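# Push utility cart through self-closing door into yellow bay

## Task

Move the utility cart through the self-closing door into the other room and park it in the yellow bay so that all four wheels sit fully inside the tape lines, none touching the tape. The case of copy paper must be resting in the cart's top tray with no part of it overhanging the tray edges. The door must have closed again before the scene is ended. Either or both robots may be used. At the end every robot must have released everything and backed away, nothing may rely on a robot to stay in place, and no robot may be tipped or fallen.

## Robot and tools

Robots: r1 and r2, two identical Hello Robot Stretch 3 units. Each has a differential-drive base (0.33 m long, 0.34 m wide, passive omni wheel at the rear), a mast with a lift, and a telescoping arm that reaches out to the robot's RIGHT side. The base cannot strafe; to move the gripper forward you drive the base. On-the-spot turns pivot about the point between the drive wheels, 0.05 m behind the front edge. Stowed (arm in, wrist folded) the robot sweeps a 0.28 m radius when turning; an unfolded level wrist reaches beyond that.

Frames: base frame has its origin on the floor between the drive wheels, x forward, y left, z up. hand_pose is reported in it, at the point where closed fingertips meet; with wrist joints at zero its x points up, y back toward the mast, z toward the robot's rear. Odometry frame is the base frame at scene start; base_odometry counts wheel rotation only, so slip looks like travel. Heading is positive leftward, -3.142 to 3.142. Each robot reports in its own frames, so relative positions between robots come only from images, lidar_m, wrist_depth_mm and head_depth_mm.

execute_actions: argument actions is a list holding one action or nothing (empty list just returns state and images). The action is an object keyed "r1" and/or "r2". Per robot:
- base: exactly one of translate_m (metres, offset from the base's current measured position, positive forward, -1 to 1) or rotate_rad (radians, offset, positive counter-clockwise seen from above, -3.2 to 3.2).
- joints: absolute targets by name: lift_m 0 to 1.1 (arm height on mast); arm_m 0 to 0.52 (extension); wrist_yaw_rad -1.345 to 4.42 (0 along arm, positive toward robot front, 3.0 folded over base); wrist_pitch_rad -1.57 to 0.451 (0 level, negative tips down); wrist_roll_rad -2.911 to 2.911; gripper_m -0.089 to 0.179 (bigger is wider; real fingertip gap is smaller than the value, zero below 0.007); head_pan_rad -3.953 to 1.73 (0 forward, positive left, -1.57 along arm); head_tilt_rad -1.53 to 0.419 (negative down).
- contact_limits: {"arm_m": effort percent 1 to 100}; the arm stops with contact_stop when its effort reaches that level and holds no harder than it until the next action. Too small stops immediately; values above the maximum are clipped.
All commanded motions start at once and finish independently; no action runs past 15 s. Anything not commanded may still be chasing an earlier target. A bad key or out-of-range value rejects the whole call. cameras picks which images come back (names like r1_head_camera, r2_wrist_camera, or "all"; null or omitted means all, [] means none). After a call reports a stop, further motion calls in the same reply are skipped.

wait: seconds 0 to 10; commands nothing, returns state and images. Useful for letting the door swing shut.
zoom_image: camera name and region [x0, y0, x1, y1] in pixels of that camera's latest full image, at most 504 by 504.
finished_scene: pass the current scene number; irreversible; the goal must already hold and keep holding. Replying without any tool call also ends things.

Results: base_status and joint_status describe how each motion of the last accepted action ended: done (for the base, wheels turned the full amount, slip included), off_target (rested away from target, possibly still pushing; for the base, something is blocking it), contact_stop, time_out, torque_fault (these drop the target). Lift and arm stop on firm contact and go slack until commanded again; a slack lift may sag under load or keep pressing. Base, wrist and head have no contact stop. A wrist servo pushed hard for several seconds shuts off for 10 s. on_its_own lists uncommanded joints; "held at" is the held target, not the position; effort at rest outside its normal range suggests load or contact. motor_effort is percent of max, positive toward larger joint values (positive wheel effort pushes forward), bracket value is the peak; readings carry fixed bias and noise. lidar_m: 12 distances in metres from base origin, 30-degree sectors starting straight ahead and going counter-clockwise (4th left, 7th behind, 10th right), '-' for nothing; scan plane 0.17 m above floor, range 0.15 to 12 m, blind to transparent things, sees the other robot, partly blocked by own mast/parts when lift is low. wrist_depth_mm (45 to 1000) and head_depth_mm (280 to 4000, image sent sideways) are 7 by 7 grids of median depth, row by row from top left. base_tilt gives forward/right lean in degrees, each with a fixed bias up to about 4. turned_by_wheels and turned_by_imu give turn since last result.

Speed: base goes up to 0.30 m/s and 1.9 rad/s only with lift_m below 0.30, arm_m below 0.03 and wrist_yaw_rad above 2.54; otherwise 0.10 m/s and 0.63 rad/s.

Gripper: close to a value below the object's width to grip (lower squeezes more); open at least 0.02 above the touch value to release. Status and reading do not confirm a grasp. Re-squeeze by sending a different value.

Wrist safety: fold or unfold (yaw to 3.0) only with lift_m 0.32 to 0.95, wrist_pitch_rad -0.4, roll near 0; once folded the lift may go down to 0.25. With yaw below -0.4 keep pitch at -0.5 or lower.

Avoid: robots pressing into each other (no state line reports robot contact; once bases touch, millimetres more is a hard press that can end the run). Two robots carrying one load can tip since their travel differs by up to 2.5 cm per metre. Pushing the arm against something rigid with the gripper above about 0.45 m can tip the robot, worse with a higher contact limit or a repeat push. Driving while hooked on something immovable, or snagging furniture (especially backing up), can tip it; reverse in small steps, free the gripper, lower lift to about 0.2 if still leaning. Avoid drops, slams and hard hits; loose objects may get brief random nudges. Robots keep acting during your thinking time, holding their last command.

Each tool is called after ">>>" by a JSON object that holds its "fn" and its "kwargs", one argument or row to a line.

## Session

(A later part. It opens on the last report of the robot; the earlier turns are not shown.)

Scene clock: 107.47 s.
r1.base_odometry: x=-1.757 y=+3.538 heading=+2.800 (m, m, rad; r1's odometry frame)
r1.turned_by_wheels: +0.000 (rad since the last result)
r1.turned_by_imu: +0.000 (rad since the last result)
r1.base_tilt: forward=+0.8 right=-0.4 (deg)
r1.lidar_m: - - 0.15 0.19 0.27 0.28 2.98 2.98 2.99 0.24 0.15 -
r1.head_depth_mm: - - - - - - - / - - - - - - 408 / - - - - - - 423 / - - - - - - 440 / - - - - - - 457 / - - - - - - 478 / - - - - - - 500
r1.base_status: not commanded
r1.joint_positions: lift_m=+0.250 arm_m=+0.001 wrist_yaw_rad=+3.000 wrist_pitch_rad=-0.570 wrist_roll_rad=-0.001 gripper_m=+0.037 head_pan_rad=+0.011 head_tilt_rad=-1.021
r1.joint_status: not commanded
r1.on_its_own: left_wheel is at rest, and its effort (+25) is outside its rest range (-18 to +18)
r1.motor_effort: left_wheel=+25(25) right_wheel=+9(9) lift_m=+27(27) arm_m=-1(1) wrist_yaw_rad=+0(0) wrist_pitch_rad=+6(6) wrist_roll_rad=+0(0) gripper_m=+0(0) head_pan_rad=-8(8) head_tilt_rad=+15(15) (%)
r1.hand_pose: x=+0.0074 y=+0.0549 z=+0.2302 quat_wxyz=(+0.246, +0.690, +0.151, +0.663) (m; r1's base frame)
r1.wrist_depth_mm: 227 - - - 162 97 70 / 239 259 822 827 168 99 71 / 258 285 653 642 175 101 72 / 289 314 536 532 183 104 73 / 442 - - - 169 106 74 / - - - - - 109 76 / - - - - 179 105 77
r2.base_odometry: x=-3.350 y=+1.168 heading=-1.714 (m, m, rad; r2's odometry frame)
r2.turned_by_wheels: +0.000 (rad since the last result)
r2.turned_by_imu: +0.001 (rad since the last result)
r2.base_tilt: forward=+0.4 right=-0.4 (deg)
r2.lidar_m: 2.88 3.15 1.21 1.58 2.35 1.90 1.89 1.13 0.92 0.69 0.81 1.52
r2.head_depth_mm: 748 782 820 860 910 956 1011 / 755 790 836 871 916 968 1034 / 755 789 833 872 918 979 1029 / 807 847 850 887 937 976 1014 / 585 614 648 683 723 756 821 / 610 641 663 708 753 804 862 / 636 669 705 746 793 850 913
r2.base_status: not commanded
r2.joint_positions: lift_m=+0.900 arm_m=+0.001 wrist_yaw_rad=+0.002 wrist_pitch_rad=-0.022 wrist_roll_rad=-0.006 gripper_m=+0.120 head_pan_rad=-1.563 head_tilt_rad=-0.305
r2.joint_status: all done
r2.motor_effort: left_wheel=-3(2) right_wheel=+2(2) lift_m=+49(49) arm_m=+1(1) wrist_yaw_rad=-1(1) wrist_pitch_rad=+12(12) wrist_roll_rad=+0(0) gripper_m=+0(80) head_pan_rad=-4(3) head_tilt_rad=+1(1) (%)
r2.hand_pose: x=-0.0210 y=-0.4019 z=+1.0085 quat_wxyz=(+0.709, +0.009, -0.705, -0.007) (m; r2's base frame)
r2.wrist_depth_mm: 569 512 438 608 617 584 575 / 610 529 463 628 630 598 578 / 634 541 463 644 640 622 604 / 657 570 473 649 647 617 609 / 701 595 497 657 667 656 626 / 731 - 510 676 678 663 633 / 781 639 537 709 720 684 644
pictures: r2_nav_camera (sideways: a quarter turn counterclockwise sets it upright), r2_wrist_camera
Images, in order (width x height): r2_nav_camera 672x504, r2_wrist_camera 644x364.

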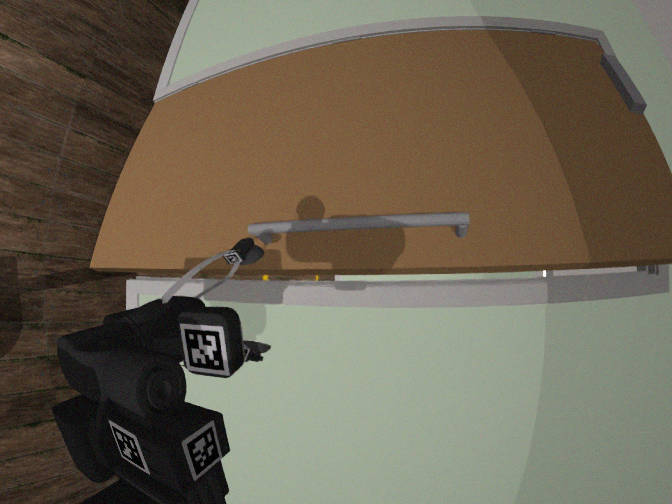

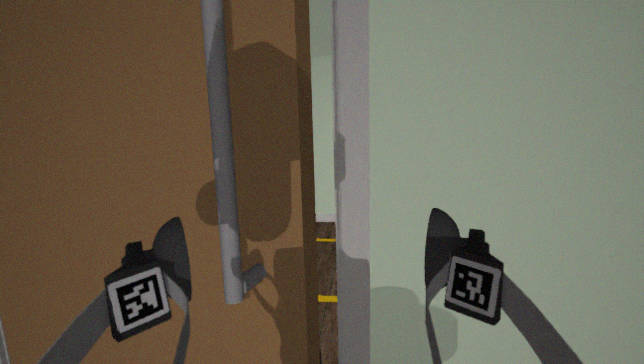

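>>> {"fn": "execute_actions", "kwargs": {
  "actions": [
    {"r2":{"base":{"translate_m":0.11},"joints":{"lift_m":1.0,"arm_m":0.15}}}
  ],
  "cameras": ["r2_wrist_camera"]
}}

Scene clock: 110.40 s.
r1.base_odometry: x=-1.757 y=+3.538 heading=+2.800 (m, m, rad; r1's odometry frame)
r1.turned_by_wheels: +0.000 (rad since the last result)
r1.turned_by_imu: +0.000 (rad since the last result)
r1.base_tilt: forward=+0.9 right=-0.4 (deg)
r1.lidar_m: - - 0.15 0.19 0.27 0.28 2.98 2.98 2.99 0.24 0.15 -
r1.head_depth_mm: - - - - - - - / - - - - - - 409 / - - - - - - 424 / - - - - - - 439 / - - - - - - 458 / - - - - - - 478 / - - - - - - 499
r1.base_status: not commanded
r1.joint_positions: lift_m=+0.250 arm_m=+0.001 wrist_yaw_rad=+3.000 wrist_pitch_rad=-0.570 wrist_roll_rad=-0.001 gripper_m=+0.037 head_pan_rad=+0.011 head_tilt_rad=-1.021
r1.joint_status: not commanded
r1.on_its_own: left_wheel is at rest, and its effort (+25) is outside its rest range (-18 to +18)
r1.motor_effort: left_wheel=+25(25) right_wheel=+9(10) lift_m=+27(27) arm_m=-1(1) wrist_yaw_rad=+0(0) wrist_pitch_rad=+6(6) wrist_roll_rad=-1(0) gripper_m=-1(0) head_pan_rad=-8(8) head_tilt_rad=+15(15) (%)
r1.hand_pose: x=+0.0074 y=+0.0549 z=+0.2302 quat_wxyz=(+0.246, +0.690, +0.151, +0.663) (m; r1's base frame)
r1.wrist_depth_mm: 226 - - - 162 97 70 / 240 258 814 823 168 99 71 / 261 284 646 645 175 102 72 / 290 314 537 536 183 104 73 / 440 - - - 169 107 74 / - - - - - 109 76 / - - - - 179 105 77
r2.base_odometry: x=-3.366 y=+1.059 heading=-1.714 (m, m, rad; r2's odometry frame)
r2.turned_by_wheels: +0.000 (rad since the last result)
r2.turned_by_imu: +0.001 (rad since the last result)
r2.base_tilt: forward=+0.3 right=-0.4 (deg)
r2.lidar_m: 2.78 3.04 1.16 1.41 2.48 2.01 1.99 1.15 0.93 0.70 0.86 1.55
r2.head_depth_mm: 763 796 833 874 - - 1040 / 755 794 838 869 - - 1047 / 585 612 642 674 - - 822 / 605 634 653 680 - - 838 / 629 659 695 731 781 818 877 / 654 688 729 765 811 861 921 / 680 718 758 804 855 913 978
r2.base_status: done
r2.joint_positions: lift_m=+1.000 arm_m=+0.150 wrist_yaw_rad=+0.000 wrist_pitch_rad=-0.020 wrist_roll_rad=-0.006 gripper_m=+0.120 head_pan_rad=-1.563 head_tilt_rad=-0.305
r2.joint_status: all done
r2.motor_effort: left_wheel=-2(4) right_wheel=+1(6) lift_m=+48(53) arm_m=+4(5) wrist_yaw_rad=+0(0) wrist_pitch_rad=+11(12) wrist_roll_rad=+0(0) gripper_m=+0(0) head_pan_rad=-4(4) head_tilt_rad=+1(1) (%)
r2.hand_pose: x=-0.0213 y=-0.5504 z=+1.1089 quat_wxyz=(+0.709, +0.008, -0.705, -0.007) (m; r2's base frame)
r2.wrist_depth_mm: 441 393 346 296 289 468 456 / 470 398 352 303 296 475 468 / 485 420 367 311 307 497 475 / 510 431 383 320 314 504 484 / 526 467 393 334 315 511 500 / 550 - 401 346 329 517 527 / 592 488 421 356 344 551 534
pictures: r2_wrist_camera
Images, in order (width x height): r2_wrist_camera 644x364.

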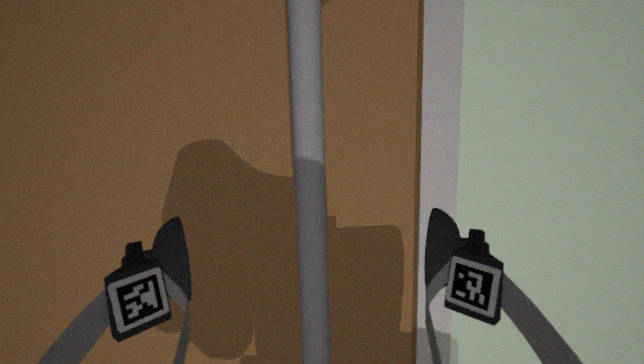

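>>> {"fn": "execute_actions", "kwargs": {
  "actions": [
    {"r2":{"joints":{"arm_m":0.24}}}
  ],
  "cameras": []
}}

>>> {"fn": "execute_actions", "kwargs": {
  "actions": [
    {"r2":{"joints":{"gripper_m":-0.03}}}
  ],
  "cameras": []
}}

>>> {"fn": "execute_actions", "kwargs": {
  "actions": [
    {"r2":{"joints":{"arm_m":0.0},"contact_limits":{"arm_m":60}},"r1":{"base":{"translate_m":0.3}}}
  ],
  "cameras": ["r2_nav_camera","r2_wrist_camera"]
}}

Scene clock: 112.97 s.
r1.base_odometry: x=-1.757 y=+3.538 heading=+2.800 (m, m, rad; r1's odometry frame)
r1.turned_by_wheels: +0.000 (rad since the last result)
r1.turned_by_imu: +0.000 (rad since the last result)
r1.base_tilt: forward=+0.8 right=-0.5 (deg)
r1.lidar_m: - - 0.15 0.19 0.27 0.28 2.98 2.97 2.99 0.24 0.15 -
r1.head_depth_mm: - - - - - - - / - - - - - - 408 / - - - - - - 424 / - - - - - - 440 / - - - - - - 458 / - - - - - - 478 / - - - - - - 500
r1.base_status: not commanded
r1.joint_positions: lift_m=+0.250 arm_m=+0.001 wrist_yaw_rad=+3.000 wrist_pitch_rad=-0.570 wrist_roll_rad=-0.001 gripper_m=+0.037 head_pan_rad=+0.011 head_tilt_rad=-1.021
r1.joint_status: not commanded
r1.on_its_own: left_wheel is at rest, and its effort (+25) is outside its rest range (-18 to +18)
r1.motor_effort: left_wheel=+25(25) right_wheel=+10(10) lift_m=+27(27) arm_m=-1(1) wrist_yaw_rad=+0(0) wrist_pitch_rad=+6(6) wrist_roll_rad=+0(0) gripper_m=+0(0) head_pan_rad=-8(8) head_tilt_rad=+15(15) (%)
r1.hand_pose: x=+0.0074 y=+0.0549 z=+0.2302 quat_wxyz=(+0.246, +0.690, +0.151, +0.663) (m; r1's base frame)
r1.wrist_depth_mm: 226 - - - 161 97 70 / 239 259 838 804 168 99 71 / 260 284 646 645 174 102 72 / 288 315 532 531 183 104 73 / 434 - - - 169 107 74 / - - - - - 109 76 / - - - - 179 106 77
r2.base_odometry: x=-3.366 y=+1.059 heading=-1.714 (m, m, rad; r2's odometry frame)
r2.turned_by_wheels: +0.000 (rad since the last result)
r2.turned_by_imu: +0.001 (rad since the last result)
r2.base_tilt: forward=+0.4 right=-0.5 (deg)
r2.lidar_m: 2.78 3.04 1.16 1.42 2.49 2.01 1.99 1.15 0.93 0.70 0.86 1.55
r2.head_depth_mm: 764 796 835 868 - 976 1033 / 759 798 840 863 - 981 1039 / 585 611 642 669 - 766 815 / 605 636 653 679 - 790 831 / 631 660 697 729 774 820 875 / 653 688 725 768 813 865 924 / 681 717 758 802 851 914 973
r2.base_status: not commanded
r2.joint_positions: lift_m=+1.000 arm_m=+0.240 wrist_yaw_rad=+0.000 wrist_pitch_rad=-0.020 wrist_roll_rad=-0.006 gripper_m=+0.120 head_pan_rad=-1.563 head_tilt_rad=-0.305
r2.joint_status: all done
r2.motor_effort: left_wheel=-2(2) right_wheel=+1(1) lift_m=+48(49) arm_m=+4(2) wrist_yaw_rad=+0(1) wrist_pitch_rad=+11(11) wrist_roll_rad=+0(0) gripper_m=+0(0) head_pan_rad=-3(4) head_tilt_rad=+2(1) (%)
r2.hand_pose: x=-0.0214 y=-0.6404 z=+1.1089 quat_wxyz=(+0.709, +0.008, -0.705, -0.007) (m; r2's base frame)
r2.wrist_depth_mm: 329 285 253 159 204 388 379 / 343 297 260 164 210 393 386 / 354 307 267 170 214 411 392 / 369 317 277 231 220 417 408 / 380 333 285 241 231 428 417 / 406 - 294 247 236 440 422 / 439 355 306 254 244 451 443
pictures: none
No camera images: the call's "cameras" was empty. Leave "cameras" out to get every camera's image.

Scene clock: 114.97 s.
r1.base_odometry: x=-1.757 y=+3.538 heading=+2.800 (m, m, rad; r1's odometry frame)
r1.turned_by_wheels: +0.000 (rad since the last result)
r1.turned_by_imu: +0.000 (rad since the last result)
r1.base_tilt: forward=+0.8 right=-0.4 (deg)
r1.lidar_m: - - 0.15 0.19 0.27 0.28 2.98 2.98 3.00 0.24 0.15 -
r1.head_depth_mm: - - - - - - - / - - - - - - 409 / - - - - - - 424 / - - - - - - 440 / - - - - - - 458 / - - - - - - 479 / - - - - - - 500
r1.base_status: not commanded
r1.joint_positions: lift_m=+0.250 arm_m=+0.001 wrist_yaw_rad=+3.000 wrist_pitch_rad=-0.570 wrist_roll_rad=-0.001 gripper_m=+0.037 head_pan_rad=+0.011 head_tilt_rad=-1.021
r1.joint_status: not commanded
r1.on_its_own: left_wheel is at rest, and its effort (+27) is outside its rest range (-18 to +18)
r1.motor_effort: left_wheel=+27(27) right_wheel=+10(10) lift_m=+27(26) arm_m=-1(1) wrist_yaw_rad=+0(1) wrist_pitch_rad=+6(6) wrist_roll_rad=+0(0) gripper_m=+0(0) head_pan_rad=-8(8) head_tilt_rad=+15(14) (%)
r1.hand_pose: x=+0.0074 y=+0.0549 z=+0.2302 quat_wxyz=(+0.246, +0.690, +0.151, +0.663) (m; r1's base frame)
r1.wrist_depth_mm: 227 - - - 161 97 70 / 238 259 832 802 168 99 71 / 260 282 656 654 174 101 72 / 288 312 532 533 183 104 73 / 444 - - - 169 107 74 / - - - - - 109 76 / - - - - 179 105 77
r2.base_odometry: x=-3.366 y=+1.059 heading=-1.714 (m, m, rad; r2's odometry frame)
r2.turned_by_wheels: +0.000 (rad since the last result)
r2.turned_by_imu: +0.001 (rad since the last result)
r2.base_tilt: forward=+0.4 right=-0.4 (deg)
r2.lidar_m: 2.77 3.04 1.16 1.42 2.49 2.01 1.99 1.16 0.93 0.70 0.87 1.54
r2.head_depth_mm: 762 799 836 866 - 979 1031 / 757 796 840 864 - 980 1034 / 585 613 642 669 - 768 811 / 608 636 651 678 - 788 831 / 632 661 696 736 772 824 876 / 655 690 727 770 812 865 927 / 682 716 758 805 853 911 982
r2.base_status: not commanded
r2.joint_positions: lift_m=+1.000 arm_m=+0.240 wrist_yaw_rad=+0.000 wrist_pitch_rad=-0.022 wrist_roll_rad=-0.006 gripper_m=-0.029 head_pan_rad=-1.563 head_tilt_rad=-0.305
r2.joint_status: all done
r2.motor_effort: left_wheel=-2(2) right_wheel=+2(2) lift_m=+50(49) arm_m=+4(4) wrist_yaw_rad=+0(0) wrist_pitch_rad=+12(12) wrist_roll_rad=+0(1) gripper_m=-14(88) head_pan_rad=-4(2) head_tilt_rad=+2(1) (%)
r2.hand_pose: x=-0.0213 y=-0.6403 z=+1.1086 quat_wxyz=(+0.709, +0.008, -0.705, -0.008) (m; r2's base frame)
r2.wrist_depth_mm: 333 286 255 161 206 389 382 / 347 295 259 165 209 391 395 / 356 311 272 171 216 407 398 / 368 320 276 236 223 416 409 / 388 330 293 240 226 425 414 / 408 349 309 - 232 442 433 / 428 365 303 255 246 456 441
pictures: none
No camera images: the call's "cameras" was empty. Leave "cameras" out to get every camera's image.

Scene clock: 117.97 s.
r1.base_odometry: x=-2.040 y=+3.639 heading=+2.800 (m, m, rad; r1's odometry frame)
r1.turned_by_wheels: +0.000 (rad since the last result)
r1.turned_by_imu: +0.002 (rad since the last result)
r1.base_tilt: forward=+0.8 right=-0.4 (deg)
r1.lidar_m: - - 0.15 0.19 0.27 0.28 2.99 2.97 2.98 0.23 0.15 -
r1.head_depth_mm: - - - - - - 469 / - - - - - - 468 / - - - - - - 467 / - - - - - - 468 / - - - - - - 467 / - - - - - - 466 / - - - - - - 465
r1.base_status: translate_m off_target (by the wheels' count: +0.2999 of +0.3000)
r1.joint_positions: lift_m=+0.250 arm_m=+0.001 wrist_yaw_rad=+3.000 wrist_pitch_rad=-0.570 wrist_roll_rad=-0.001 gripper_m=+0.037 head_pan_rad=-0.003 head_tilt_rad=-1.022
r1.joint_status: not commanded
r1.on_its_own: left_wheel is at rest, and its effort (+26) is outside its rest range (-18 to +18)
r1.motor_effort: left_wheel=+26(50) right_wheel=+12(14) lift_m=+26(27) arm_m=-1(1) wrist_yaw_rad=+0(0) wrist_pitch_rad=+6(6) wrist_roll_rad=+0(0) gripper_m=+0(0) head_pan_rad=+1(8) head_tilt_rad=+16(15) (%)
r1.hand_pose: x=+0.0074 y=+0.0549 z=+0.2302 quat_wxyz=(+0.246, +0.690, +0.151, +0.663) (m; r1's base frame)
r1.wrist_depth_mm: 226 - - - 162 97 69 / 239 260 836 829 168 99 70 / 260 282 655 641 175 101 71 / 286 314 538 536 182 103 73 / 443 - - - 168 106 74 / - - - - - 108 75 / - - - - 178 105 77
r2.base_odometry: x=-3.366 y=+1.059 heading=-1.714 (m, m, rad; r2's odometry frame)
r2.turned_by_wheels: +0.000 (rad since the last result)
r2.turned_by_imu: +0.001 (rad since the last result)
r2.base_tilt: forward=+0.4 right=-0.5 (deg)
r2.lidar_m: 2.78 3.03 1.15 1.42 2.49 2.01 1.99 1.16 0.93 0.70 0.86 1.54
r2.head_depth_mm: 761 797 833 878 920 957 - / 760 799 838 879 928 979 - / 584 611 642 676 709 - - / 604 631 653 682 714 - - / 628 659 694 731 773 821 878 / 653 685 724 765 809 867 922 / 680 717 758 801 853 908 978
r2.base_status: not commanded
r2.joint_positions: lift_m=+1.000 arm_m=+0.002 wrist_yaw_rad=+0.000 wrist_pitch_rad=-0.020 wrist_roll_rad=-0.006 gripper_m=-0.030 head_pan_rad=-1.563 head_tilt_rad=-0.305
r2.joint_status: all done
joint sent to its limit — the command would take r2.arm_m past its lower limit, so that joint was sent only as far as its limit.
r2.motor_effort: left_wheel=-2(2) right_wheel=+1(2) lift_m=+49(50) arm_m=-2(7) wrist_yaw_rad=+0(0) wrist_pitch_rad=+10(12) wrist_roll_rad=+0(0) gripper_m=-10(14) head_pan_rad=-3(4) head_tilt_rad=+1(2) (%)
r2.contact_limits: arm_m 34 (drawing in: default 20, maximum 34; extending or still: default 30, maximum 48)
r2.hand_pose: x=-0.0214 y=-0.4023 z=+1.1091 quat_wxyz=(+0.709, +0.007, -0.705, -0.007) (m; r2's base frame)
r2.wrist_depth_mm: 650 566 495 439 614 611 580 / 670 584 512 449 618 606 598 / 702 607 518 467 628 634 605 / 728 625 533 474 659 643 627 / 778 648 564 484 680 657 634 / 798 679 610 - 695 693 654 / 844 704 591 507 711 700 677
pictures: r2_nav_camera (sideways: a quarter turn counterclockwise sets it upright), r2_wrist_camera
Images, in order (width x height): r2_nav_camera 672x504, r2_wrist_camera 644x364.

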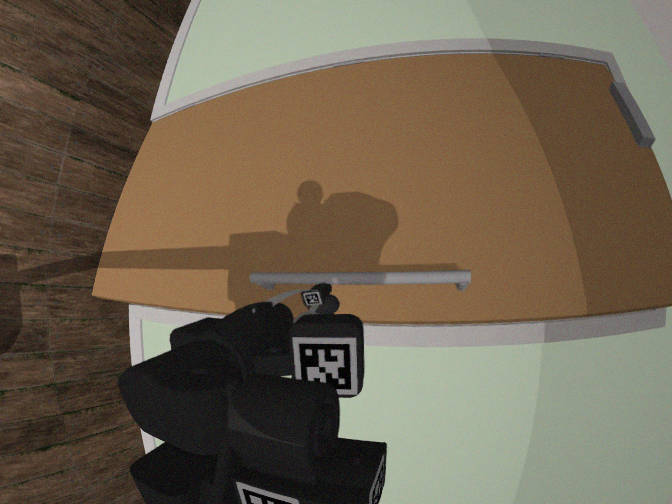

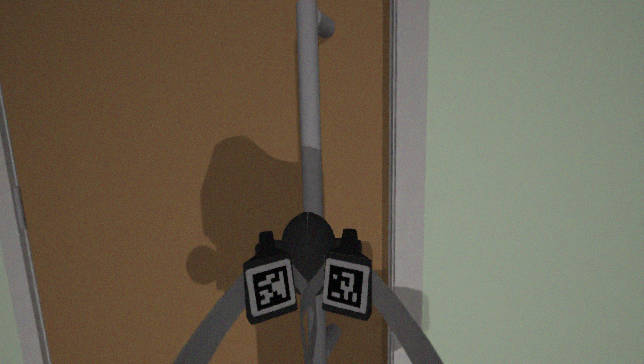

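Missed; go further.

>>> {"fn": "execute_actions", "kwargs": {
  "actions": [
    {"r2":{"joints":{"arm_m":0.3,"gripper_m":0.12}}}
  ],
  "cameras": []
}}

>>> {"fn": "execute_actions", "kwargs": {
  "actions": [
    {"r2":{"joints":{"gripper_m":-0.03}}}
  ],
  "cameras": []
}}

>>> {"fn": "execute_actions", "kwargs": {
  "actions": [
    {"r2":{"joints":{"arm_m":0.02},"contact_limits":{"arm_m":34}},"r1":{"base":{"translate_m":0.3}}}
  ],
  "cameras": ["r2_nav_camera","r2_wrist_camera"]
}}

Scene clock: 123.40 s.
r1.base_odometry: x=-2.040 y=+3.639 heading=+2.800 (m, m, rad; r1's odometry frame)
r1.turned_by_wheels: +0.000 (rad since the last result)
r1.turned_by_imu: +0.047 (rad since the last result)
r1.base_tilt: forward=+0.9 right=-0.4 (deg)
r1.lidar_m: - - 0.15 0.19 0.26 0.30 2.96 2.95 2.93 0.24 0.15 -
r1.head_depth_mm: - - - - - - 504 / - - - - - - 483 / - - - - - - 464 / - - - - - - 445 / - - - - - - 431 / - - - - - - 415 / - - - - - - -
r1.base_status: not commanded
r1.joint_positions: lift_m=+0.250 arm_m=+0.001 wrist_yaw_rad=+3.001 wrist_pitch_rad=-0.570 wrist_roll_rad=-0.001 gripper_m=+0.037 head_pan_rad=-0.006 head_tilt_rad=-1.021
r1.joint_status: not commanded
r1.on_its_own: left_wheel is at rest, and its effort (+27) is outside its rest range (-18 to +18)
r1.motor_effort: left_wheel=+27(38) right_wheel=+7(23) lift_m=+26(26) arm_m=-1(1) wrist_yaw_rad=-1(2) wrist_pitch_rad=+6(6) wrist_roll_rad=+0(0) gripper_m=+0(0) head_pan_rad=+4(24) head_tilt_rad=+15(17) (%)
r1.hand_pose: x=+0.0072 y=+0.0550 z=+0.2302 quat_wxyz=(+0.246, +0.690, +0.151, +0.664) (m; r1's base frame)
r1.wrist_depth_mm: 221 - - - 162 98 70 / 244 247 824 808 168 100 71 / 284 277 648 643 175 102 72 / 525 314 538 527 184 105 74 / 477 - - - 170 107 75 / - - - - - 110 76 / - - - - 181 106 78
r2.base_odometry: x=-3.366 y=+1.059 heading=-1.714 (m, m, rad; r2's odometry frame)
r2.turned_by_wheels: +0.000 (rad since the last result)
r2.turned_by_imu: +0.002 (rad since the last result)
r2.base_tilt: forward=+0.3 right=-0.4 (deg)
r2.lidar_m: 2.78 3.03 1.16 1.42 2.49 2.01 2.00 1.15 0.93 0.74 0.90 1.55
r2.head_depth_mm: 764 798 838 866 - 974 1032 / 757 788 834 871 936 972 1042 / 622 652 684 - 776 805 862 / 647 676 704 734 - 827 880 / 666 697 733 769 814 864 915 / 685 720 759 799 848 904 961 / 709 748 786 832 886 944 1012
r2.base_status: not commanded
r2.joint_positions: lift_m=+1.000 arm_m=+0.300 wrist_yaw_rad=-0.001 wrist_pitch_rad=-0.021 wrist_roll_rad=-0.006 gripper_m=+0.120 head_pan_rad=-1.563 head_tilt_rad=-0.305
r2.joint_status: all done
r2.motor_effort: left_wheel=-1(3) right_wheel=+1(2) lift_m=+49(49) arm_m=+4(15) wrist_yaw_rad=+2(8) wrist_pitch_rad=+11(14) wrist_roll_rad=+0(0) gripper_m=+0(81) head_pan_rad=-4(3) head_tilt_rad=+2(2) (%)
r2.hand_pose: x=-0.0218 y=-0.7004 z=+1.1088 quat_wxyz=(+0.709, +0.007, -0.705, -0.008) (m; r2's base frame)
r2.wrist_depth_mm: 284 256 230 137 193 183 327 / 292 263 239 141 198 331 336 / 301 272 246 145 202 341 345 / 320 284 251 150 207 353 349 / 336 300 260 154 215 364 360 / 343 - 267 160 222 377 368 / 371 315 277 167 225 379 384
pictures: none
No camera images: the call's "cameras" was empty. Leave "cameras" out to get every camera's image.

Scene clock: 126.10 s.
r1.base_odometry: x=-2.040 y=+3.639 heading=+2.800 (m, m, rad; r1's odometry frame)
r1.turned_by_wheels: +0.000 (rad since the last result)
r1.turned_by_imu: +0.000 (rad since the last result)
r1.base_tilt: forward=+0.8 right=-0.4 (deg)
r1.lidar_m: - - 0.15 0.19 0.26 0.30 2.95 2.96 2.92 0.24 0.15 -
r1.head_depth_mm: - - - - - - 503 / - - - - - - 482 / - - - - - - 464 / - - - - - - 447 / - - - - - - 430 / - - - - - - 415 / - - - - - - -
r1.base_status: not commanded
r1.joint_positions: lift_m=+0.250 arm_m=+0.001 wrist_yaw_rad=+3.001 wrist_pitch_rad=-0.570 wrist_roll_rad=-0.001 gripper_m=+0.037 head_pan_rad=-0.006 head_tilt_rad=-1.021
r1.joint_status: not commanded
r1.on_its_own: left_wheel is at rest, and its effort (+26) is outside its rest range (-18 to +18)
r1.motor_effort: left_wheel=+26(27) right_wheel=+7(8) lift_m=+27(27) arm_m=-1(1) wrist_yaw_rad=-1(2) wrist_pitch_rad=+6(6) wrist_roll_rad=+0(0) gripper_m=+0(0) head_pan_rad=+4(3) head_tilt_rad=+15(15) (%)
r1.hand_pose: x=+0.0072 y=+0.0550 z=+0.2302 quat_wxyz=(+0.246, +0.690, +0.151, +0.664) (m; r1's base frame)
r1.wrist_depth_mm: 220 - - - 161 98 70 / 244 248 815 809 169 100 71 / 286 278 651 646 176 102 72 / 528 313 538 534 183 105 74 / 475 - - - 171 108 75 / - - - - - 110 76 / - - - - 181 106 78
r2.base_odometry: x=-3.366 y=+1.059 heading=-1.714 (m, m, rad; r2's odometry frame)
r2.turned_by_wheels: +0.000 (rad since the last result)
r2.turned_by_imu: +0.000 (rad since the last result)
r2.base_tilt: forward=+0.3 right=-0.5 (deg)
r2.lidar_m: 2.78 3.05 1.16 1.42 2.49 2.01 1.99 1.16 0.93 0.74 0.90 1.54
r2.head_depth_mm: 763 796 834 866 - 975 1030 / 756 789 840 869 940 976 1043 / 625 651 682 - 773 805 859 / 641 675 702 732 - 829 883 / 664 697 731 771 817 860 926 / 686 718 756 800 849 904 964 / 709 747 788 831 885 945 1015
r2.base_status: not commanded
r2.joint_positions: lift_m=+1.000 arm_m=+0.300 wrist_yaw_rad=-0.059 wrist_pitch_rad=-0.021 wrist_roll_rad=-0.006 gripper_m=-0.029 head_pan_rad=-1.563 head_tilt_rad=-0.305
r2.joint_status: all done
r2.on_its_own: wrist_yaw_rad is held at -0.053, not at your +0.000, by its stall guard, which is not easing now
r2.motor_effort: left_wheel=-4(12) right_wheel=+5(16) lift_m=+49(49) arm_m=+2(4) wrist_yaw_rad=+5(24) wrist_pitch_rad=+11(12) wrist_roll_rad=+0(0) gripper_m=-20(98) head_pan_rad=-3(4) head_tilt_rad=+1(2) (%)
r2.hand_pose: x=-0.0366 y=-0.7001 z=+1.1089 quat_wxyz=(+0.709, -0.013, -0.705, -0.029) (m; r2's base frame)
r2.wrist_depth_mm: 257 240 221 136 191 344 345 / 265 248 224 141 196 350 350 / 274 256 233 146 200 360 356 / 285 262 239 152 205 371 364 / 293 272 252 149 209 381 377 / 304 282 261 153 211 399 388 / 327 298 263 163 223 399 402
pictures: none
No camera images: the call's "cameras" was empty. Leave "cameras" out to get every camera's image.

Scene clock: 130.07 s.
r1.base_odometry: x=-2.322 y=+3.739 heading=+2.801 (m, m, rad; r1's odometry frame)
r1.turned_by_wheels: +0.000 (rad since the last result)
r1.turned_by_imu: -0.152 (rad since the last result)
r1.base_tilt: forward=+0.8 right=-0.4 (deg)
r1.lidar_m: - - 0.15 0.19 0.30 0.30 3.06 3.03 3.19 0.24 0.15 -
r1.head_depth_mm: - - - - - - - / - - - - - - - / - - - - - - - / - - - - - - - / - - - - - - - / - - - - - - - / - - - - - - -
r1.base_status: done
r1.joint_positions: lift_m=+0.250 arm_m=+0.001 wrist_yaw_rad=+3.000 wrist_pitch_rad=-0.570 wrist_roll_rad=-0.001 gripper_m=+0.037 head_pan_rad=+0.007 head_tilt_rad=-1.016
r1.joint_status: not commanded
r1.on_its_own: left_wheel is at rest, and its effort (+26) is outside its rest range (-18 to +18)
r1.motor_effort: left_wheel=+26(71) right_wheel=+7(56) lift_m=+27(27) arm_m=-1(1) wrist_yaw_rad=-1(2) wrist_pitch_rad=+6(7) wrist_roll_rad=-1(1) gripper_m=-1(0) head_pan_rad=-5(16) head_tilt_rad=+11(21) (%)
r1.hand_pose: x=+0.0073 y=+0.0550 z=+0.2302 quat_wxyz=(+0.246, +0.690, +0.151, +0.663) (m; r1's base frame)
r1.wrist_depth_mm: 438 - - - 162 98 70 / 367 696 809 816 169 100 71 / 275 571 660 610 175 102 72 / 294 502 536 535 183 105 74 / 310 - - - 170 107 75 / - - - - - 110 76 / - - - - 179 106 78
r2.base_odometry: x=-3.366 y=+1.059 heading=-1.714 (m, m, rad; r2's odometry frame)
r2.turned_by_wheels: +0.000 (rad since the last result)
r2.turned_by_imu: +0.001 (rad since the last result)
r2.base_tilt: forward=+0.4 right=-0.5 (deg)
r2.lidar_m: 2.77 3.03 1.16 1.42 2.49 2.01 1.99 1.16 0.93 0.62 0.80 1.55
r2.head_depth_mm: 759 795 835 876 923 - - / 764 798 839 879 917 969 - / 516 545 574 604 633 - - / 532 556 583 611 643 - - / 557 585 612 644 680 729 777 / 588 618 652 691 734 785 838 / 620 654 690 735 785 841 907
r2.base_status: not commanded
r2.joint_positions: lift_m=+1.000 arm_m=+0.020 wrist_yaw_rad=-0.053 wrist_pitch_rad=-0.020 wrist_roll_rad=-0.006 gripper_m=-0.029 head_pan_rad=-1.563 head_tilt_rad=-0.305
r2.joint_status: all done
r2.on_its_own: wrist_yaw_rad is held at -0.053, not at your +0.000, by its stall guard, which is not easing now
r2.motor_effort: left_wheel=+0(18) right_wheel=+1(27) lift_m=+48(49) arm_m=-2(10) wrist_yaw_rad=+0(50) wrist_pitch_rad=+11(12) wrist_roll_rad=+0(1) gripper_m=-13(24) head_pan_rad=-4(4) head_tilt_rad=+1(2) (%)
r2.contact_limits: arm_m 34 (drawing in: default 20, maximum 34; extending or still: default 30, maximum 48)
r2.hand_pose: x=-0.0349 y=-0.4206 z=+1.1090 quat_wxyz=(+0.709, -0.011, -0.705, -0.026) (m; r2's base frame)
r2.wrist_depth_mm: 521 443 370 347 597 595 580 / 546 456 376 356 621 602 593 / 568 473 407 364 625 622 615 / 593 502 419 373 654 650 638 / 609 508 439 379 664 655 645 / 657 536 466 - 664 675 676 / 690 563 452 407 703 696 685
pictures: r2_nav_camera (sideways: a quarter turn counterclockwise sets it upright), r2_wrist_camera
Images, in order (width x height): r2_nav_camera 672x504, r2_wrist_camera 644x364.

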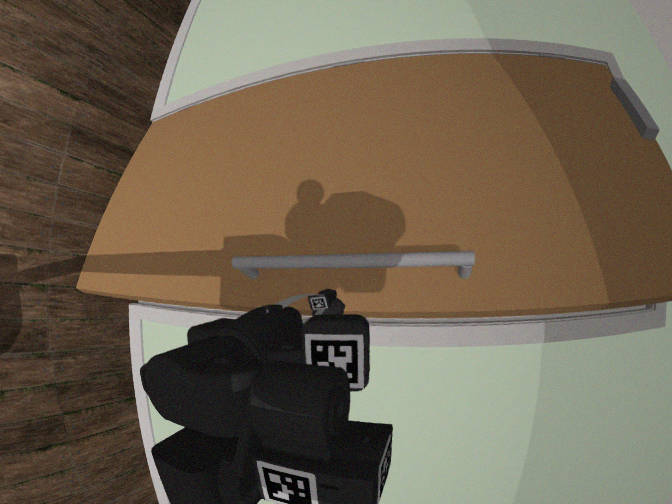

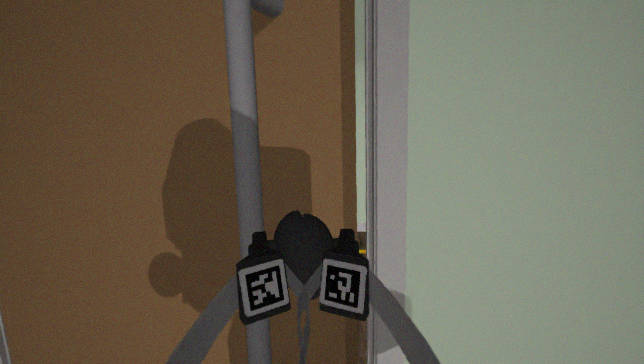

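>>> {"fn": "execute_actions", "kwargs": {
  "actions": [
    {"r2":{"base":{"translate_m":0.08},"joints":{"arm_m":0.12,"gripper_m":0.12,"wrist_yaw_rad":0.01}}}
  ],
  "cameras": ["r2_wrist_camera"]
}}

Scene clock: 133.17 s.
r1.base_odometry: x=-2.322 y=+3.739 heading=+2.801 (m, m, rad; r1's odometry frame)
r1.turned_by_wheels: +0.000 (rad since the last result)
r1.turned_by_imu: +0.000 (rad since the last result)
r1.base_tilt: forward=+0.8 right=-0.4 (deg)
r1.lidar_m: - - 0.15 0.19 0.30 0.30 3.05 3.01 3.19 0.24 0.15 -
r1.head_depth_mm: - - - - - - - / - - - - - - - / - - - - - - - / - - - - - - - / - - - - - - - / - - - - - - - / - - - - - - -
r1.base_status: not commanded
r1.joint_positions: lift_m=+0.250 arm_m=+0.001 wrist_yaw_rad=+3.000 wrist_pitch_rad=-0.570 wrist_roll_rad=-0.001 gripper_m=+0.037 head_pan_rad=+0.007 head_tilt_rad=-1.016
r1.joint_status: not commanded
r1.on_its_own: left_wheel is at rest, and its effort (+26) is outside its rest range (-18 to +18)
r1.motor_effort: left_wheel=+26(26) right_wheel=+7(6) lift_m=+27(27) arm_m=-1(1) wrist_yaw_rad=+0(1) wrist_pitch_rad=+6(6) wrist_roll_rad=+0(0) gripper_m=+0(0) head_pan_rad=-4(5) head_tilt_rad=+11(11) (%)
r1.hand_pose: x=+0.0073 y=+0.0550 z=+0.2302 quat_wxyz=(+0.246, +0.690, +0.151, +0.663) (m; r1's base frame)
r1.wrist_depth_mm: 436 - - - 162 97 70 / 373 728 827 798 168 100 71 / 274 567 657 627 176 102 72 / 293 497 535 535 183 105 74 / 312 - - - 170 108 75 / - - - - - 110 76 / - - - - 180 106 78
r2.base_odometry: x=-3.377 y=+0.980 heading=-1.714 (m, m, rad; r2's odometry frame)
r2.turned_by_wheels: +0.000 (rad since the last result)
r2.turned_by_imu: +0.001 (rad since the last result)
r2.base_tilt: forward=+0.3 right=-0.5 (deg)
r2.lidar_m: 2.70 2.94 1.12 1.30 2.59 2.09 2.07 1.17 0.93 0.63 0.85 1.57
r2.head_depth_mm: 760 796 840 880 - - - / 519 545 569 597 - - - / 543 568 575 607 - - - / 569 597 625 656 - - 802 / 598 630 663 695 735 785 834 / 628 664 698 741 785 839 900 / 665 701 742 790 840 902 973
r2.base_status: done
r2.joint_positions: lift_m=+1.000 arm_m=+0.120 wrist_yaw_rad=+0.009 wrist_pitch_rad=-0.020 wrist_roll_rad=-0.006 gripper_m=+0.120 head_pan_rad=-1.563 head_tilt_rad=-0.305
r2.joint_status: all done
r2.motor_effort: left_wheel=-1(5) right_wheel=+0(4) lift_m=+48(49) arm_m=+4(4) wrist_yaw_rad=+1(3) wrist_pitch_rad=+11(11) wrist_roll_rad=+0(0) gripper_m=+0(80) head_pan_rad=-4(3) head_tilt_rad=+2(2) (%)
r2.hand_pose: x=-0.0190 y=-0.5204 z=+1.1090 quat_wxyz=(+0.709, +0.011, -0.705, -0.004) (m; r2's base frame)
r2.wrist_depth_mm: 511 417 345 298 255 494 497 / 525 431 357 308 258 503 495 / 563 443 371 315 264 516 507 / 602 463 385 324 272 529 521 / 621 504 395 336 281 552 529 / 653 - 411 346 288 564 548 / 709 525 430 355 290 579 567
pictures: r2_wrist_camera
Images, in order (width x height): r2_wrist_camera 644x364.

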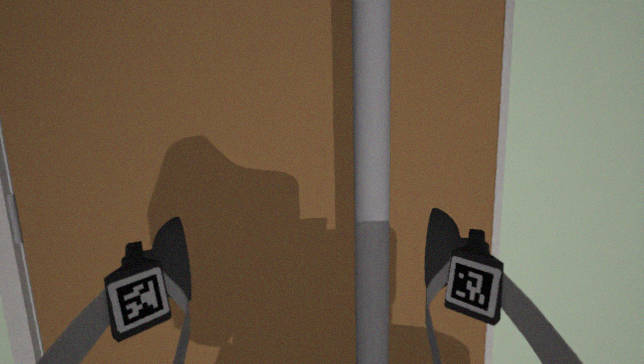

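>>> {"fn": "execute_actions", "kwargs": {
  "actions": [
    {"r2":{"base":{"translate_m":-0.03},"joints":{"arm_m":0.27}}}
  ],
  "cameras": []
}}

>>> {"fn": "execute_actions", "kwargs": {
  "actions": [
    {"r2":{"joints":{"gripper_m":-0.06}}}
  ],
  "cameras": []
}}

>>> {"fn": "execute_actions", "kwargs": {
  "actions": [
    {"r2":{"joints":{"arm_m":0.02},"contact_limits":{"arm_m":34}},"r1":{"base":{"translate_m":0.4}}}
  ],
  "cameras": ["r2_nav_camera","r2_wrist_camera"]
}}

Scene clock: 138.27 s.
r1.base_odometry: x=-2.322 y=+3.739 heading=+2.801 (m, m, rad; r1's odometry frame)
r1.turned_by_wheels: +0.000 (rad since the last result)
r1.turned_by_imu: +0.077 (rad since the last result)
r1.base_tilt: forward=+0.8 right=-0.4 (deg)
r1.lidar_m: - - 0.15 0.19 0.28 0.29 2.99 2.98 3.03 0.24 0.15 -
r1.head_depth_mm: - - - - - - - / - - - - - - - / - - - - - - - / - - - - - - - / - - - - - - - / - - - - - - - / - - - - - - -
r1.base_status: not commanded
r1.joint_positions: lift_m=+0.250 arm_m=+0.001 wrist_yaw_rad=+3.000 wrist_pitch_rad=-0.570 wrist_roll_rad=-0.001 gripper_m=+0.037 head_pan_rad=+0.003 head_tilt_rad=-1.017
r1.joint_status: not commanded
r1.on_its_own: left_wheel is at rest, and its effort (+21) is outside its rest range (-18 to +18)
r1.motor_effort: left_wheel=+21(32) right_wheel=+10(13) lift_m=+27(27) arm_m=-1(1) wrist_yaw_rad=-1(0) wrist_pitch_rad=+6(6) wrist_roll_rad=+0(1) gripper_m=+0(0) head_pan_rad=-3(5) head_tilt_rad=+13(12) (%)
r1.hand_pose: x=+0.0073 y=+0.0550 z=+0.2302 quat_wxyz=(+0.246, +0.690, +0.151, +0.663) (m; r1's base frame)
r1.wrist_depth_mm: 234 - - - 162 97 70 / 248 269 815 808 169 99 71 / 267 296 649 623 175 102 72 / 289 329 537 534 183 105 73 / 324 - - - 169 107 74 / - - - - - 110 76 / - - - - 179 106 77
r2.base_odometry: x=-3.373 y=+1.009 heading=-1.714 (m, m, rad; r2's odometry frame)
r2.turned_by_wheels: +0.000 (rad since the last result)
r2.turned_by_imu: -0.016 (rad since the last result)
r2.base_tilt: forward=+0.3 right=-0.4 (deg)
r2.lidar_m: 2.73 2.96 1.14 1.32 2.59 2.06 2.04 1.18 0.93 0.69 0.86 1.53
r2.head_depth_mm: 765 800 839 873 948 989 1047 / 576 618 826 860 - 977 1054 / 581 605 636 - - 740 784 / 601 630 656 686 - 777 824 / 629 657 690 727 770 817 871 / 651 682 721 761 810 863 920 / 680 714 754 799 854 913 976
r2.base_status: done
r2.joint_positions: lift_m=+1.000 arm_m=+0.270 wrist_yaw_rad=+0.009 wrist_pitch_rad=-0.021 wrist_roll_rad=-0.007 gripper_m=+0.120 head_pan_rad=-1.563 head_tilt_rad=-0.305
r2.joint_status: all done
r2.motor_effort: left_wheel=+1(10) right_wheel=-1(5) lift_m=+48(49) arm_m=+4(17) wrist_yaw_rad=+1(14) wrist_pitch_rad=+11(29) wrist_roll_rad=+0(2) gripper_m=+0(4) head_pan_rad=-3(4) head_tilt_rad=+2(1) (%)
r2.hand_pose: x=-0.0191 y=-0.6704 z=+1.1088 quat_wxyz=(+0.710, +0.011, -0.704, -0.004) (m; r2's base frame)
r2.wrist_depth_mm: 285 251 220 196 168 159 361 / 301 261 226 200 173 163 365 / 315 270 233 206 176 168 381 / 331 281 239 213 180 172 385 / 346 296 250 218 126 173 395 / 357 - 256 224 130 173 411 / 385 313 267 232 193 187 415
pictures: none
No camera images: the call's "cameras" was empty. Leave "cameras" out to get every camera's image.

Scene clock: 140.57 s.
r1.base_odometry: x=-2.323 y=+3.739 heading=+2.800 (m, m, rad; r1's odometry frame)
r1.turned_by_wheels: +0.000 (rad since the last result)
r1.turned_by_imu: +0.000 (rad since the last result)
r1.base_tilt: forward=+0.9 right=-0.4 (deg)
r1.lidar_m: - - 0.15 0.20 0.28 0.29 2.98 2.99 3.02 0.24 0.15 -
r1.head_depth_mm: - - - - - - - / - - - - - - - / - - - - - - - / - - - - - - - / - - - - - - - / - - - - - - - / - - - - - - -
r1.base_status: not commanded
r1.joint_positions: lift_m=+0.250 arm_m=+0.001 wrist_yaw_rad=+3.000 wrist_pitch_rad=-0.570 wrist_roll_rad=-0.001 gripper_m=+0.037 head_pan_rad=+0.005 head_tilt_rad=-1.015
r1.joint_status: not commanded
r1.motor_effort: left_wheel=+8(21) right_wheel=+5(10) lift_m=+27(27) arm_m=-1(1) wrist_yaw_rad=-1(0) wrist_pitch_rad=+6(6) wrist_roll_rad=+0(0) gripper_m=+0(0) head_pan_rad=-3(4) head_tilt_rad=+10(12) (%)
r1.hand_pose: x=+0.0073 y=+0.0550 z=+0.2302 quat_wxyz=(+0.246, +0.690, +0.151, +0.663) (m; r1's base frame)
r1.wrist_depth_mm: 233 - - - 165 99 71 / 248 269 825 821 171 101 72 / 267 293 654 641 177 103 73 / 290 328 535 531 186 106 74 / 324 - - - 172 108 75 / - - - - - 111 77 / - - - - 182 107 78
r2.base_odometry: x=-3.373 y=+1.009 heading=-1.714 (m, m, rad; r2's odometry frame)
r2.turned_by_wheels: +0.000 (rad since the last result)
r2.turned_by_imu: -0.018 (rad since the last result)
r2.base_tilt: forward=+0.3 right=-0.4 (deg)
r2.lidar_m: 2.73 2.93 1.14 1.29 2.63 2.07 2.04 1.19 0.93 0.69 0.85 1.49
r2.head_depth_mm: 770 807 849 876 952 992 1052 / 755 790 837 870 - 994 1047 / 575 601 631 - - 734 784 / 595 624 652 684 - 769 814 / 617 648 680 717 761 804 860 / 641 673 710 750 792 849 910 / 667 702 744 783 833 891 960
r2.base_status: not commanded
r2.joint_positions: lift_m=+1.000 arm_m=+0.271 wrist_yaw_rad=-0.061 wrist_pitch_rad=-0.018 wrist_roll_rad=-0.007 gripper_m=-0.059 head_pan_rad=-1.563 head_tilt_rad=-0.305
r2.joint_status: all done
r2.on_its_own: wrist_yaw_rad is held at -0.049, not at your +0.010, by its stall guard, which is not easing now
r2.motor_effort: left_wheel=-4(18) right_wheel=+6(27) lift_m=+48(48) arm_m=-5(5) wrist_yaw_rad=+9(40) wrist_pitch_rad=+10(12) wrist_roll_rad=+0(0) gripper_m=-29(99) head_pan_rad=-3(4) head_tilt_rad=+2(1) (%)
r2.hand_pose: x=-0.0371 y=-0.6709 z=+1.1097 quat_wxyz=(+0.709, -0.015, -0.704, -0.028) (m; r2's base frame)
r2.wrist_depth_mm: 238 217 197 111 167 380 383 / 247 224 202 114 170 389 395 / 254 232 207 117 174 395 398 / 266 237 214 121 178 411 411 / 277 248 225 123 182 419 424 / 287 254 235 125 184 438 437 / 299 269 234 133 194 449 440
pictures: none
No camera images: the call's "cameras" was empty. Leave "cameras" out to get every camera's image.

Scene clock: 147.30 s.
r1.base_odometry: x=-2.700 y=+3.873 heading=+2.801 (m, m, rad; r1's odometry frame)
r1.turned_by_wheels: +0.000 (rad since the last result)
r1.turned_by_imu: -0.312 (rad since the last result)
r1.base_tilt: forward=+0.9 right=-0.4 (deg)
r1.lidar_m: - - 0.15 0.64 1.66 0.44 0.46 3.16 3.22 0.24 0.15 -
r1.head_depth_mm: - - - - - - 367 / - - - - - - 362 / - - - - - - 395 / - - - - - - 440 / - - - - - - 436 / - - - - - - 498 / - - - - - - 482
r1.base_status: done
r1.joint_positions: lift_m=+0.250 arm_m=+0.001 wrist_yaw_rad=+3.000 wrist_pitch_rad=-0.569 wrist_roll_rad=-0.001 gripper_m=+0.037 head_pan_rad=+0.007 head_tilt_rad=-1.001
r1.joint_status: not commanded
r1.motor_effort: left_wheel=+1(64) right_wheel=-1(34) lift_m=+27(27) arm_m=-1(1) wrist_yaw_rad=+0(2) wrist_pitch_rad=+6(6) wrist_roll_rad=+0(0) gripper_m=+0(0) head_pan_rad=-6(14) head_tilt_rad=+1(18) (%)
r1.hand_pose: x=+0.0074 y=+0.0550 z=+0.2302 quat_wxyz=(+0.246, +0.690, +0.151, +0.663) (m; r1's base frame)
r1.wrist_depth_mm: - - - - 249 136 94 / 834 835 834 805 255 138 95 / 667 654 651 650 261 139 96 / 546 545 532 540 267 142 96 / 478 - - - 241 143 97 / - - - - - 145 98 / - - - - 243 138 99
r2.base_odometry: x=-3.373 y=+1.009 heading=-1.714 (m, m, rad; r2's odometry frame)
r2.turned_by_wheels: +0.000 (rad since the last result)
r2.turned_by_imu: -0.023 (rad since the last result)
r2.base_tilt: forward=+7.6 right=-0.3 (deg)
r2.lidar_m: 1.32 1.37 1.16 1.24 2.73 2.12 2.08 1.23 0.94 0.40 0.49 1.36
r2.head_depth_mm: 317 334 376 900 944 - - / 337 345 354 367 389 426 - / 364 371 379 394 400 - - / 395 397 338 416 428 - - / 431 444 459 473 368 522 425 / 475 492 509 528 552 571 596 / 530 551 571 597 622 650 684
r2.base_status: not commanded
r2.joint_positions: lift_m=+1.000 arm_m=+0.022 wrist_yaw_rad=+0.126 wrist_pitch_rad=+0.018 wrist_roll_rad=+0.000 gripper_m=-0.029 head_pan_rad=-1.563 head_tilt_rad=-0.305
r2.joint_status: all done
r2.on_its_own: base_tilt is 7.2 degrees off its reading at the scene's start (forward=+0.4 right=-0.5); wrist_yaw_rad is held at +0.104, not at your +0.010, by its stall guard, which is not easing now; gripper_m is held at -0.030, not at your -0.060, by its stall guard, which is not easing now; arm_m is at rest, and its effort (-18) is outside its rest range (-14 to +14); wrist_yaw_rad is at rest, and its effort (-14) is outside its rest range (-12 to +12)
r2.motor_effort: left_wheel=-7(37) right_wheel=-3(46) lift_m=+46(48) arm_m=-18(18) wrist_yaw_rad=-14(69) wrist_pitch_rad=-8(12) wrist_roll_rad=-4(5) gripper_m=-22(37) head_pan_rad=-3(3) head_tilt_rad=+2(2) (%)
r2.contact_limits: arm_m 34 (drawing in: default 20, maximum 34; extending or still: default 30, maximum 48)
r2.hand_pose: x=+0.0107 y=-0.4215 z=+1.1189 quat_wxyz=(+0.705, +0.038, -0.706, +0.051) (m; r2's base frame)
r2.wrist_depth_mm: 774 602 322 120 167 134 120 / 781 616 322 123 168 134 124 / 799 623 331 125 167 135 138 / 826 640 328 128 169 136 579 / 831 643 357 129 169 136 598 / 872 650 - 132 161 136 620 / 906 763 332 199 177 138 640
pictures: r2_nav_camera (sideways: a quarter turn counterclockwise sets it upright), r2_wrist_camera
Images, in order (width x height): r2_nav_camera 672x504, r2_wrist_camera 644x364.

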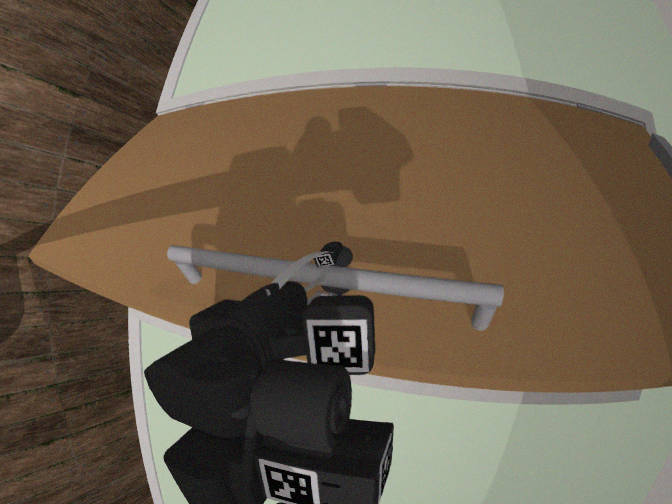

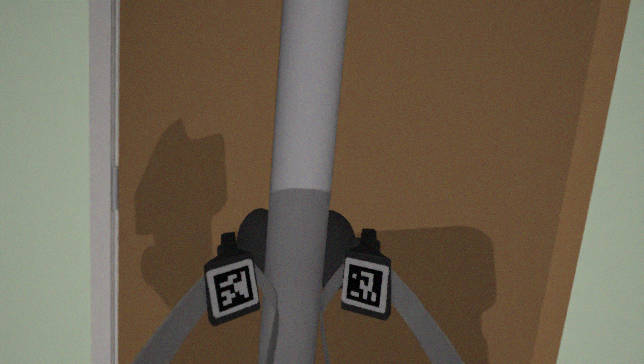

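>>> {"fn": "execute_actions", "kwargs": {
  "actions": [
    {"r2":{"base":{"translate_m":0.12}},"r1":{"base":{"rotate_rad":0.7},"joints":{"head_tilt_rad":-0.6}}}
  ],
  "cameras": []
}}

>>> {"fn": "execute_actions", "kwargs": {
  "actions": [
    {"r1":{"base":{"translate_m":0.4}}}
  ],
  "cameras": ["r1_nav_camera"]
}}

Scene clock: 152.17 s.
r1.base_odometry: x=-2.699 y=+3.873 heading=-2.783 (m, m, rad; r1's odometry frame)
r1.turned_by_wheels: +0.700 (rad since the last result)
r1.turned_by_imu: +0.382 (rad since the last result)
r1.base_tilt: forward=+0.9 right=-0.5 (deg)
r1.lidar_m: 0.15 0.17 2.62 2.27 0.39 0.40 3.12 3.12 0.59 0.20 0.15 -
r1.head_depth_mm: - - - - - - - / - - - - - - - / - - - - - - - / - - - - - - - / - - - - - - - / - - - - - - - / - - - - - - -
r1.base_status: done
r1.joint_positions: lift_m=+0.250 arm_m=+0.001 wrist_yaw_rad=+2.955 wrist_pitch_rad=-0.570 wrist_roll_rad=-0.002 gripper_m=+0.037 head_pan_rad=+0.007 head_tilt_rad=-0.605
r1.joint_status: all done
r1.on_its_own: wrist_yaw_rad is held at +2.956, not at your +3.000, by its stall guard, which is not easing now
r1.motor_effort: left_wheel=-2(22) right_wheel=+12(41) lift_m=+27(27) arm_m=+0(1) wrist_yaw_rad=+2(46) wrist_pitch_rad=+6(7) wrist_roll_rad=+0(0) gripper_m=+0(0) head_pan_rad=-5(5) head_tilt_rad=+3(40) (%)
r1.hand_pose: x=+0.0164 y=+0.0535 z=+0.2302 quat_wxyz=(+0.261, +0.693, +0.135, +0.658) (m; r1's base frame)
r1.wrist_depth_mm: 530 - - - - - 237 / 500 - 821 812 798 773 223 / 457 639 663 642 650 601 213 / 390 529 537 534 535 377 201 / 400 - - - 463 343 193 / - - - - - 316 184 / - - - - 351 266 177
r2.base_odometry: x=-3.390 y=+0.891 heading=-1.714 (m, m, rad; r2's odometry frame)
r2.turned_by_wheels: +0.000 (rad since the last result)
r2.turned_by_imu: +0.128 (rad since the last result)
r2.base_tilt: forward=+0.3 right=-0.2 (deg)
r2.lidar_m: 2.62 2.96 1.11 1.31 2.57 2.15 2.07 1.12 0.41 0.39 0.75 1.73
r2.head_depth_mm: 320 3279 3523 3648 2924 - - / 300 315 331 348 368 385 - / 327 342 357 374 388 - - / 363 376 394 419 429 - - / 408 428 332 351 366 580 632 / 466 496 527 566 609 661 726 / 542 582 629 683 748 828 929
r2.base_status: done
r2.joint_positions: lift_m=+1.000 arm_m=+0.021 wrist_yaw_rad=+0.153 wrist_pitch_rad=-0.018 wrist_roll_rad=-0.003 gripper_m=-0.029 head_pan_rad=-1.563 head_tilt_rad=-0.305
r2.joint_status: not commanded
r2.on_its_own: wrist_yaw_rad is held at +0.175, not at your +0.010, by its stall guard, which is not easing now; gripper_m is held at -0.030, not at your -0.060, by its stall guard, which is not easing now; wrist_yaw_rad is at rest, and its effort (+15) is outside its rest range (-12 to +12)
r2.motor_effort: left_wheel=+1(10) right_wheel=+0(25) lift_m=+47(47) arm_m=-13(18) wrist_yaw_rad=+15(35) wrist_pitch_rad=+9(9) wrist_roll_rad=-2(4) gripper_m=-18(25) head_pan_rad=-4(4) head_tilt_rad=+2(1) (%)
r2.hand_pose: x=+0.0176 y=-0.4191 z=+1.1097 quat_wxyz=(+0.707, +0.061, -0.703, +0.048) (m; r2's base frame)
r2.wrist_depth_mm: 908 804 386 115 156 120 99 / 964 840 405 118 159 121 102 / 955 867 434 120 163 124 105 / - 905 460 124 166 126 107 / - 941 578 125 169 129 110 / - 932 814 129 161 131 114 / - - 504 137 188 133 117
pictures: none
No camera images: the call's "cameras" was empty. Leave "cameras" out to get every camera's image.

Scene clock: 155.73 s.
r1.base_odometry: x=-3.074 y=+3.732 heading=-2.783 (m, m, rad; r1's odometry frame)
r1.turned_by_wheels: +0.000 (rad since the last result)
r1.turned_by_imu: -0.460 (rad since the last result)
r1.base_tilt: forward=+0.9 right=-0.4 (deg)
r1.lidar_m: - - 0.15 0.23 2.30 0.49 0.47 3.19 3.21 0.22 0.15 -
r1.head_depth_mm: - - - - - - - / - - - - - - - / - - - - - - - / - - - - - - - / - - - - - - - / - - - - - - - / - - - - - - -
r1.base_status: done
r1.joint_positions: lift_m=+0.250 arm_m=+0.001 wrist_yaw_rad=+2.958 wrist_pitch_rad=-0.571 wrist_roll_rad=+0.000 gripper_m=+0.037 head_pan_rad=-0.005 head_tilt_rad=-0.593
r1.joint_status: not commanded
r1.on_its_own: wrist_yaw_rad is held at +2.956, not at your +3.000, by its stall guard, which is not easing now
r1.motor_effort: left_wheel=+12(89) right_wheel=+10(84) lift_m=+27(27) arm_m=-1(0) wrist_yaw_rad=-1(33) wrist_pitch_rad=+6(8) wrist_roll_rad=-1(1) gripper_m=+0(2) head_pan_rad=+3(19) head_tilt_rad=-5(11) (%)
r1.hand_pose: x=+0.0158 y=+0.0534 z=+0.2300 quat_wxyz=(+0.261, +0.694, +0.136, +0.658) (m; r1's base frame)
r1.wrist_depth_mm: - - - - 150 91 65 / 828 - 829 780 156 93 66 / 666 645 651 613 163 95 67 / 544 542 536 516 170 98 69 / 478 - - - 157 100 70 / - - - - - 103 71 / - - - - 179 99 73
r2.base_odometry: x=-3.390 y=+0.891 heading=-1.714 (m, m, rad; r2's odometry frame)
r2.turned_by_wheels: +0.000 (rad since the last result)
r2.turned_by_imu: +0.027 (rad since the last result)
r2.base_tilt: forward=+0.3 right=-0.4 (deg)
r2.lidar_m: 2.62 2.99 1.10 1.35 2.53 2.15 1.98 1.10 0.40 0.37 0.79 1.81
r2.head_depth_mm: 304 325 3426 3648 2822 - - / 294 307 322 338 357 374 - / 325 339 352 370 383 - - / 364 382 383 410 426 - - / 414 436 329 347 361 592 649 / 481 512 546 586 636 688 753 / 572 615 665 726 800 892 1011
r2.base_status: not commanded
r2.joint_positions: lift_m=+1.000 arm_m=+0.020 wrist_yaw_rad=+0.157 wrist_pitch_rad=-0.021 wrist_roll_rad=-0.004 gripper_m=-0.029 head_pan_rad=-1.563 head_tilt_rad=-0.305
r2.joint_status: not commanded
r2.on_its_own: wrist_yaw_rad is held at +0.175, not at your +0.010, by its stall guard, which is not easing now; gripper_m is held at -0.030, not at your -0.060, by its stall guard, which is not easing now
r2.motor_effort: left_wheel=-2(7) right_wheel=+3(10) lift_m=+47(47) arm_m=-2(13) wrist_yaw_rad=+12(32) wrist_pitch_rad=+12(22) wrist_roll_rad=-1(2) gripper_m=-18(21) head_pan_rad=-4(4) head_tilt_rad=+1(1) (%)
r2.hand_pose: x=+0.0185 y=-0.4178 z=+1.1089 quat_wxyz=(+0.707, +0.063, -0.703, +0.048) (m; r2's base frame)
r2.wrist_depth_mm: 964 846 447 111 157 118 94 / - 891 471 114 159 120 95 / - 910 506 116 163 122 97 / - 956 544 120 166 124 98 / - 959 714 123 169 126 100 / - - 910 125 160 128 104 / - - 591 132 190 130 106
pictures: r1_nav_camera (sideways: a quarter turn counterclockwise sets it upright)
Images, in order (width x height): r1_nav_camera 672x504.

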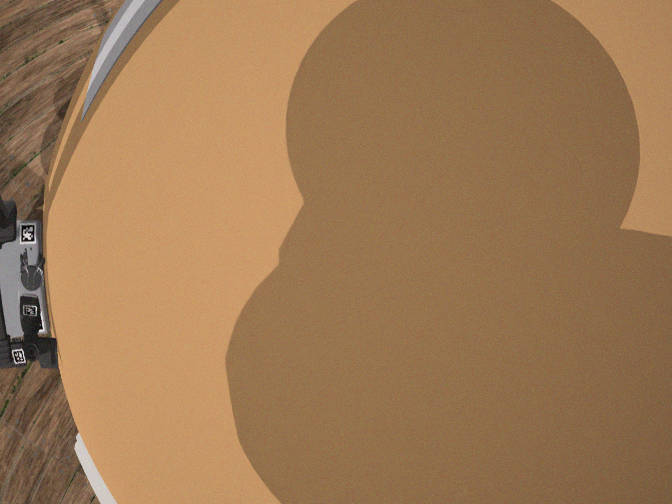

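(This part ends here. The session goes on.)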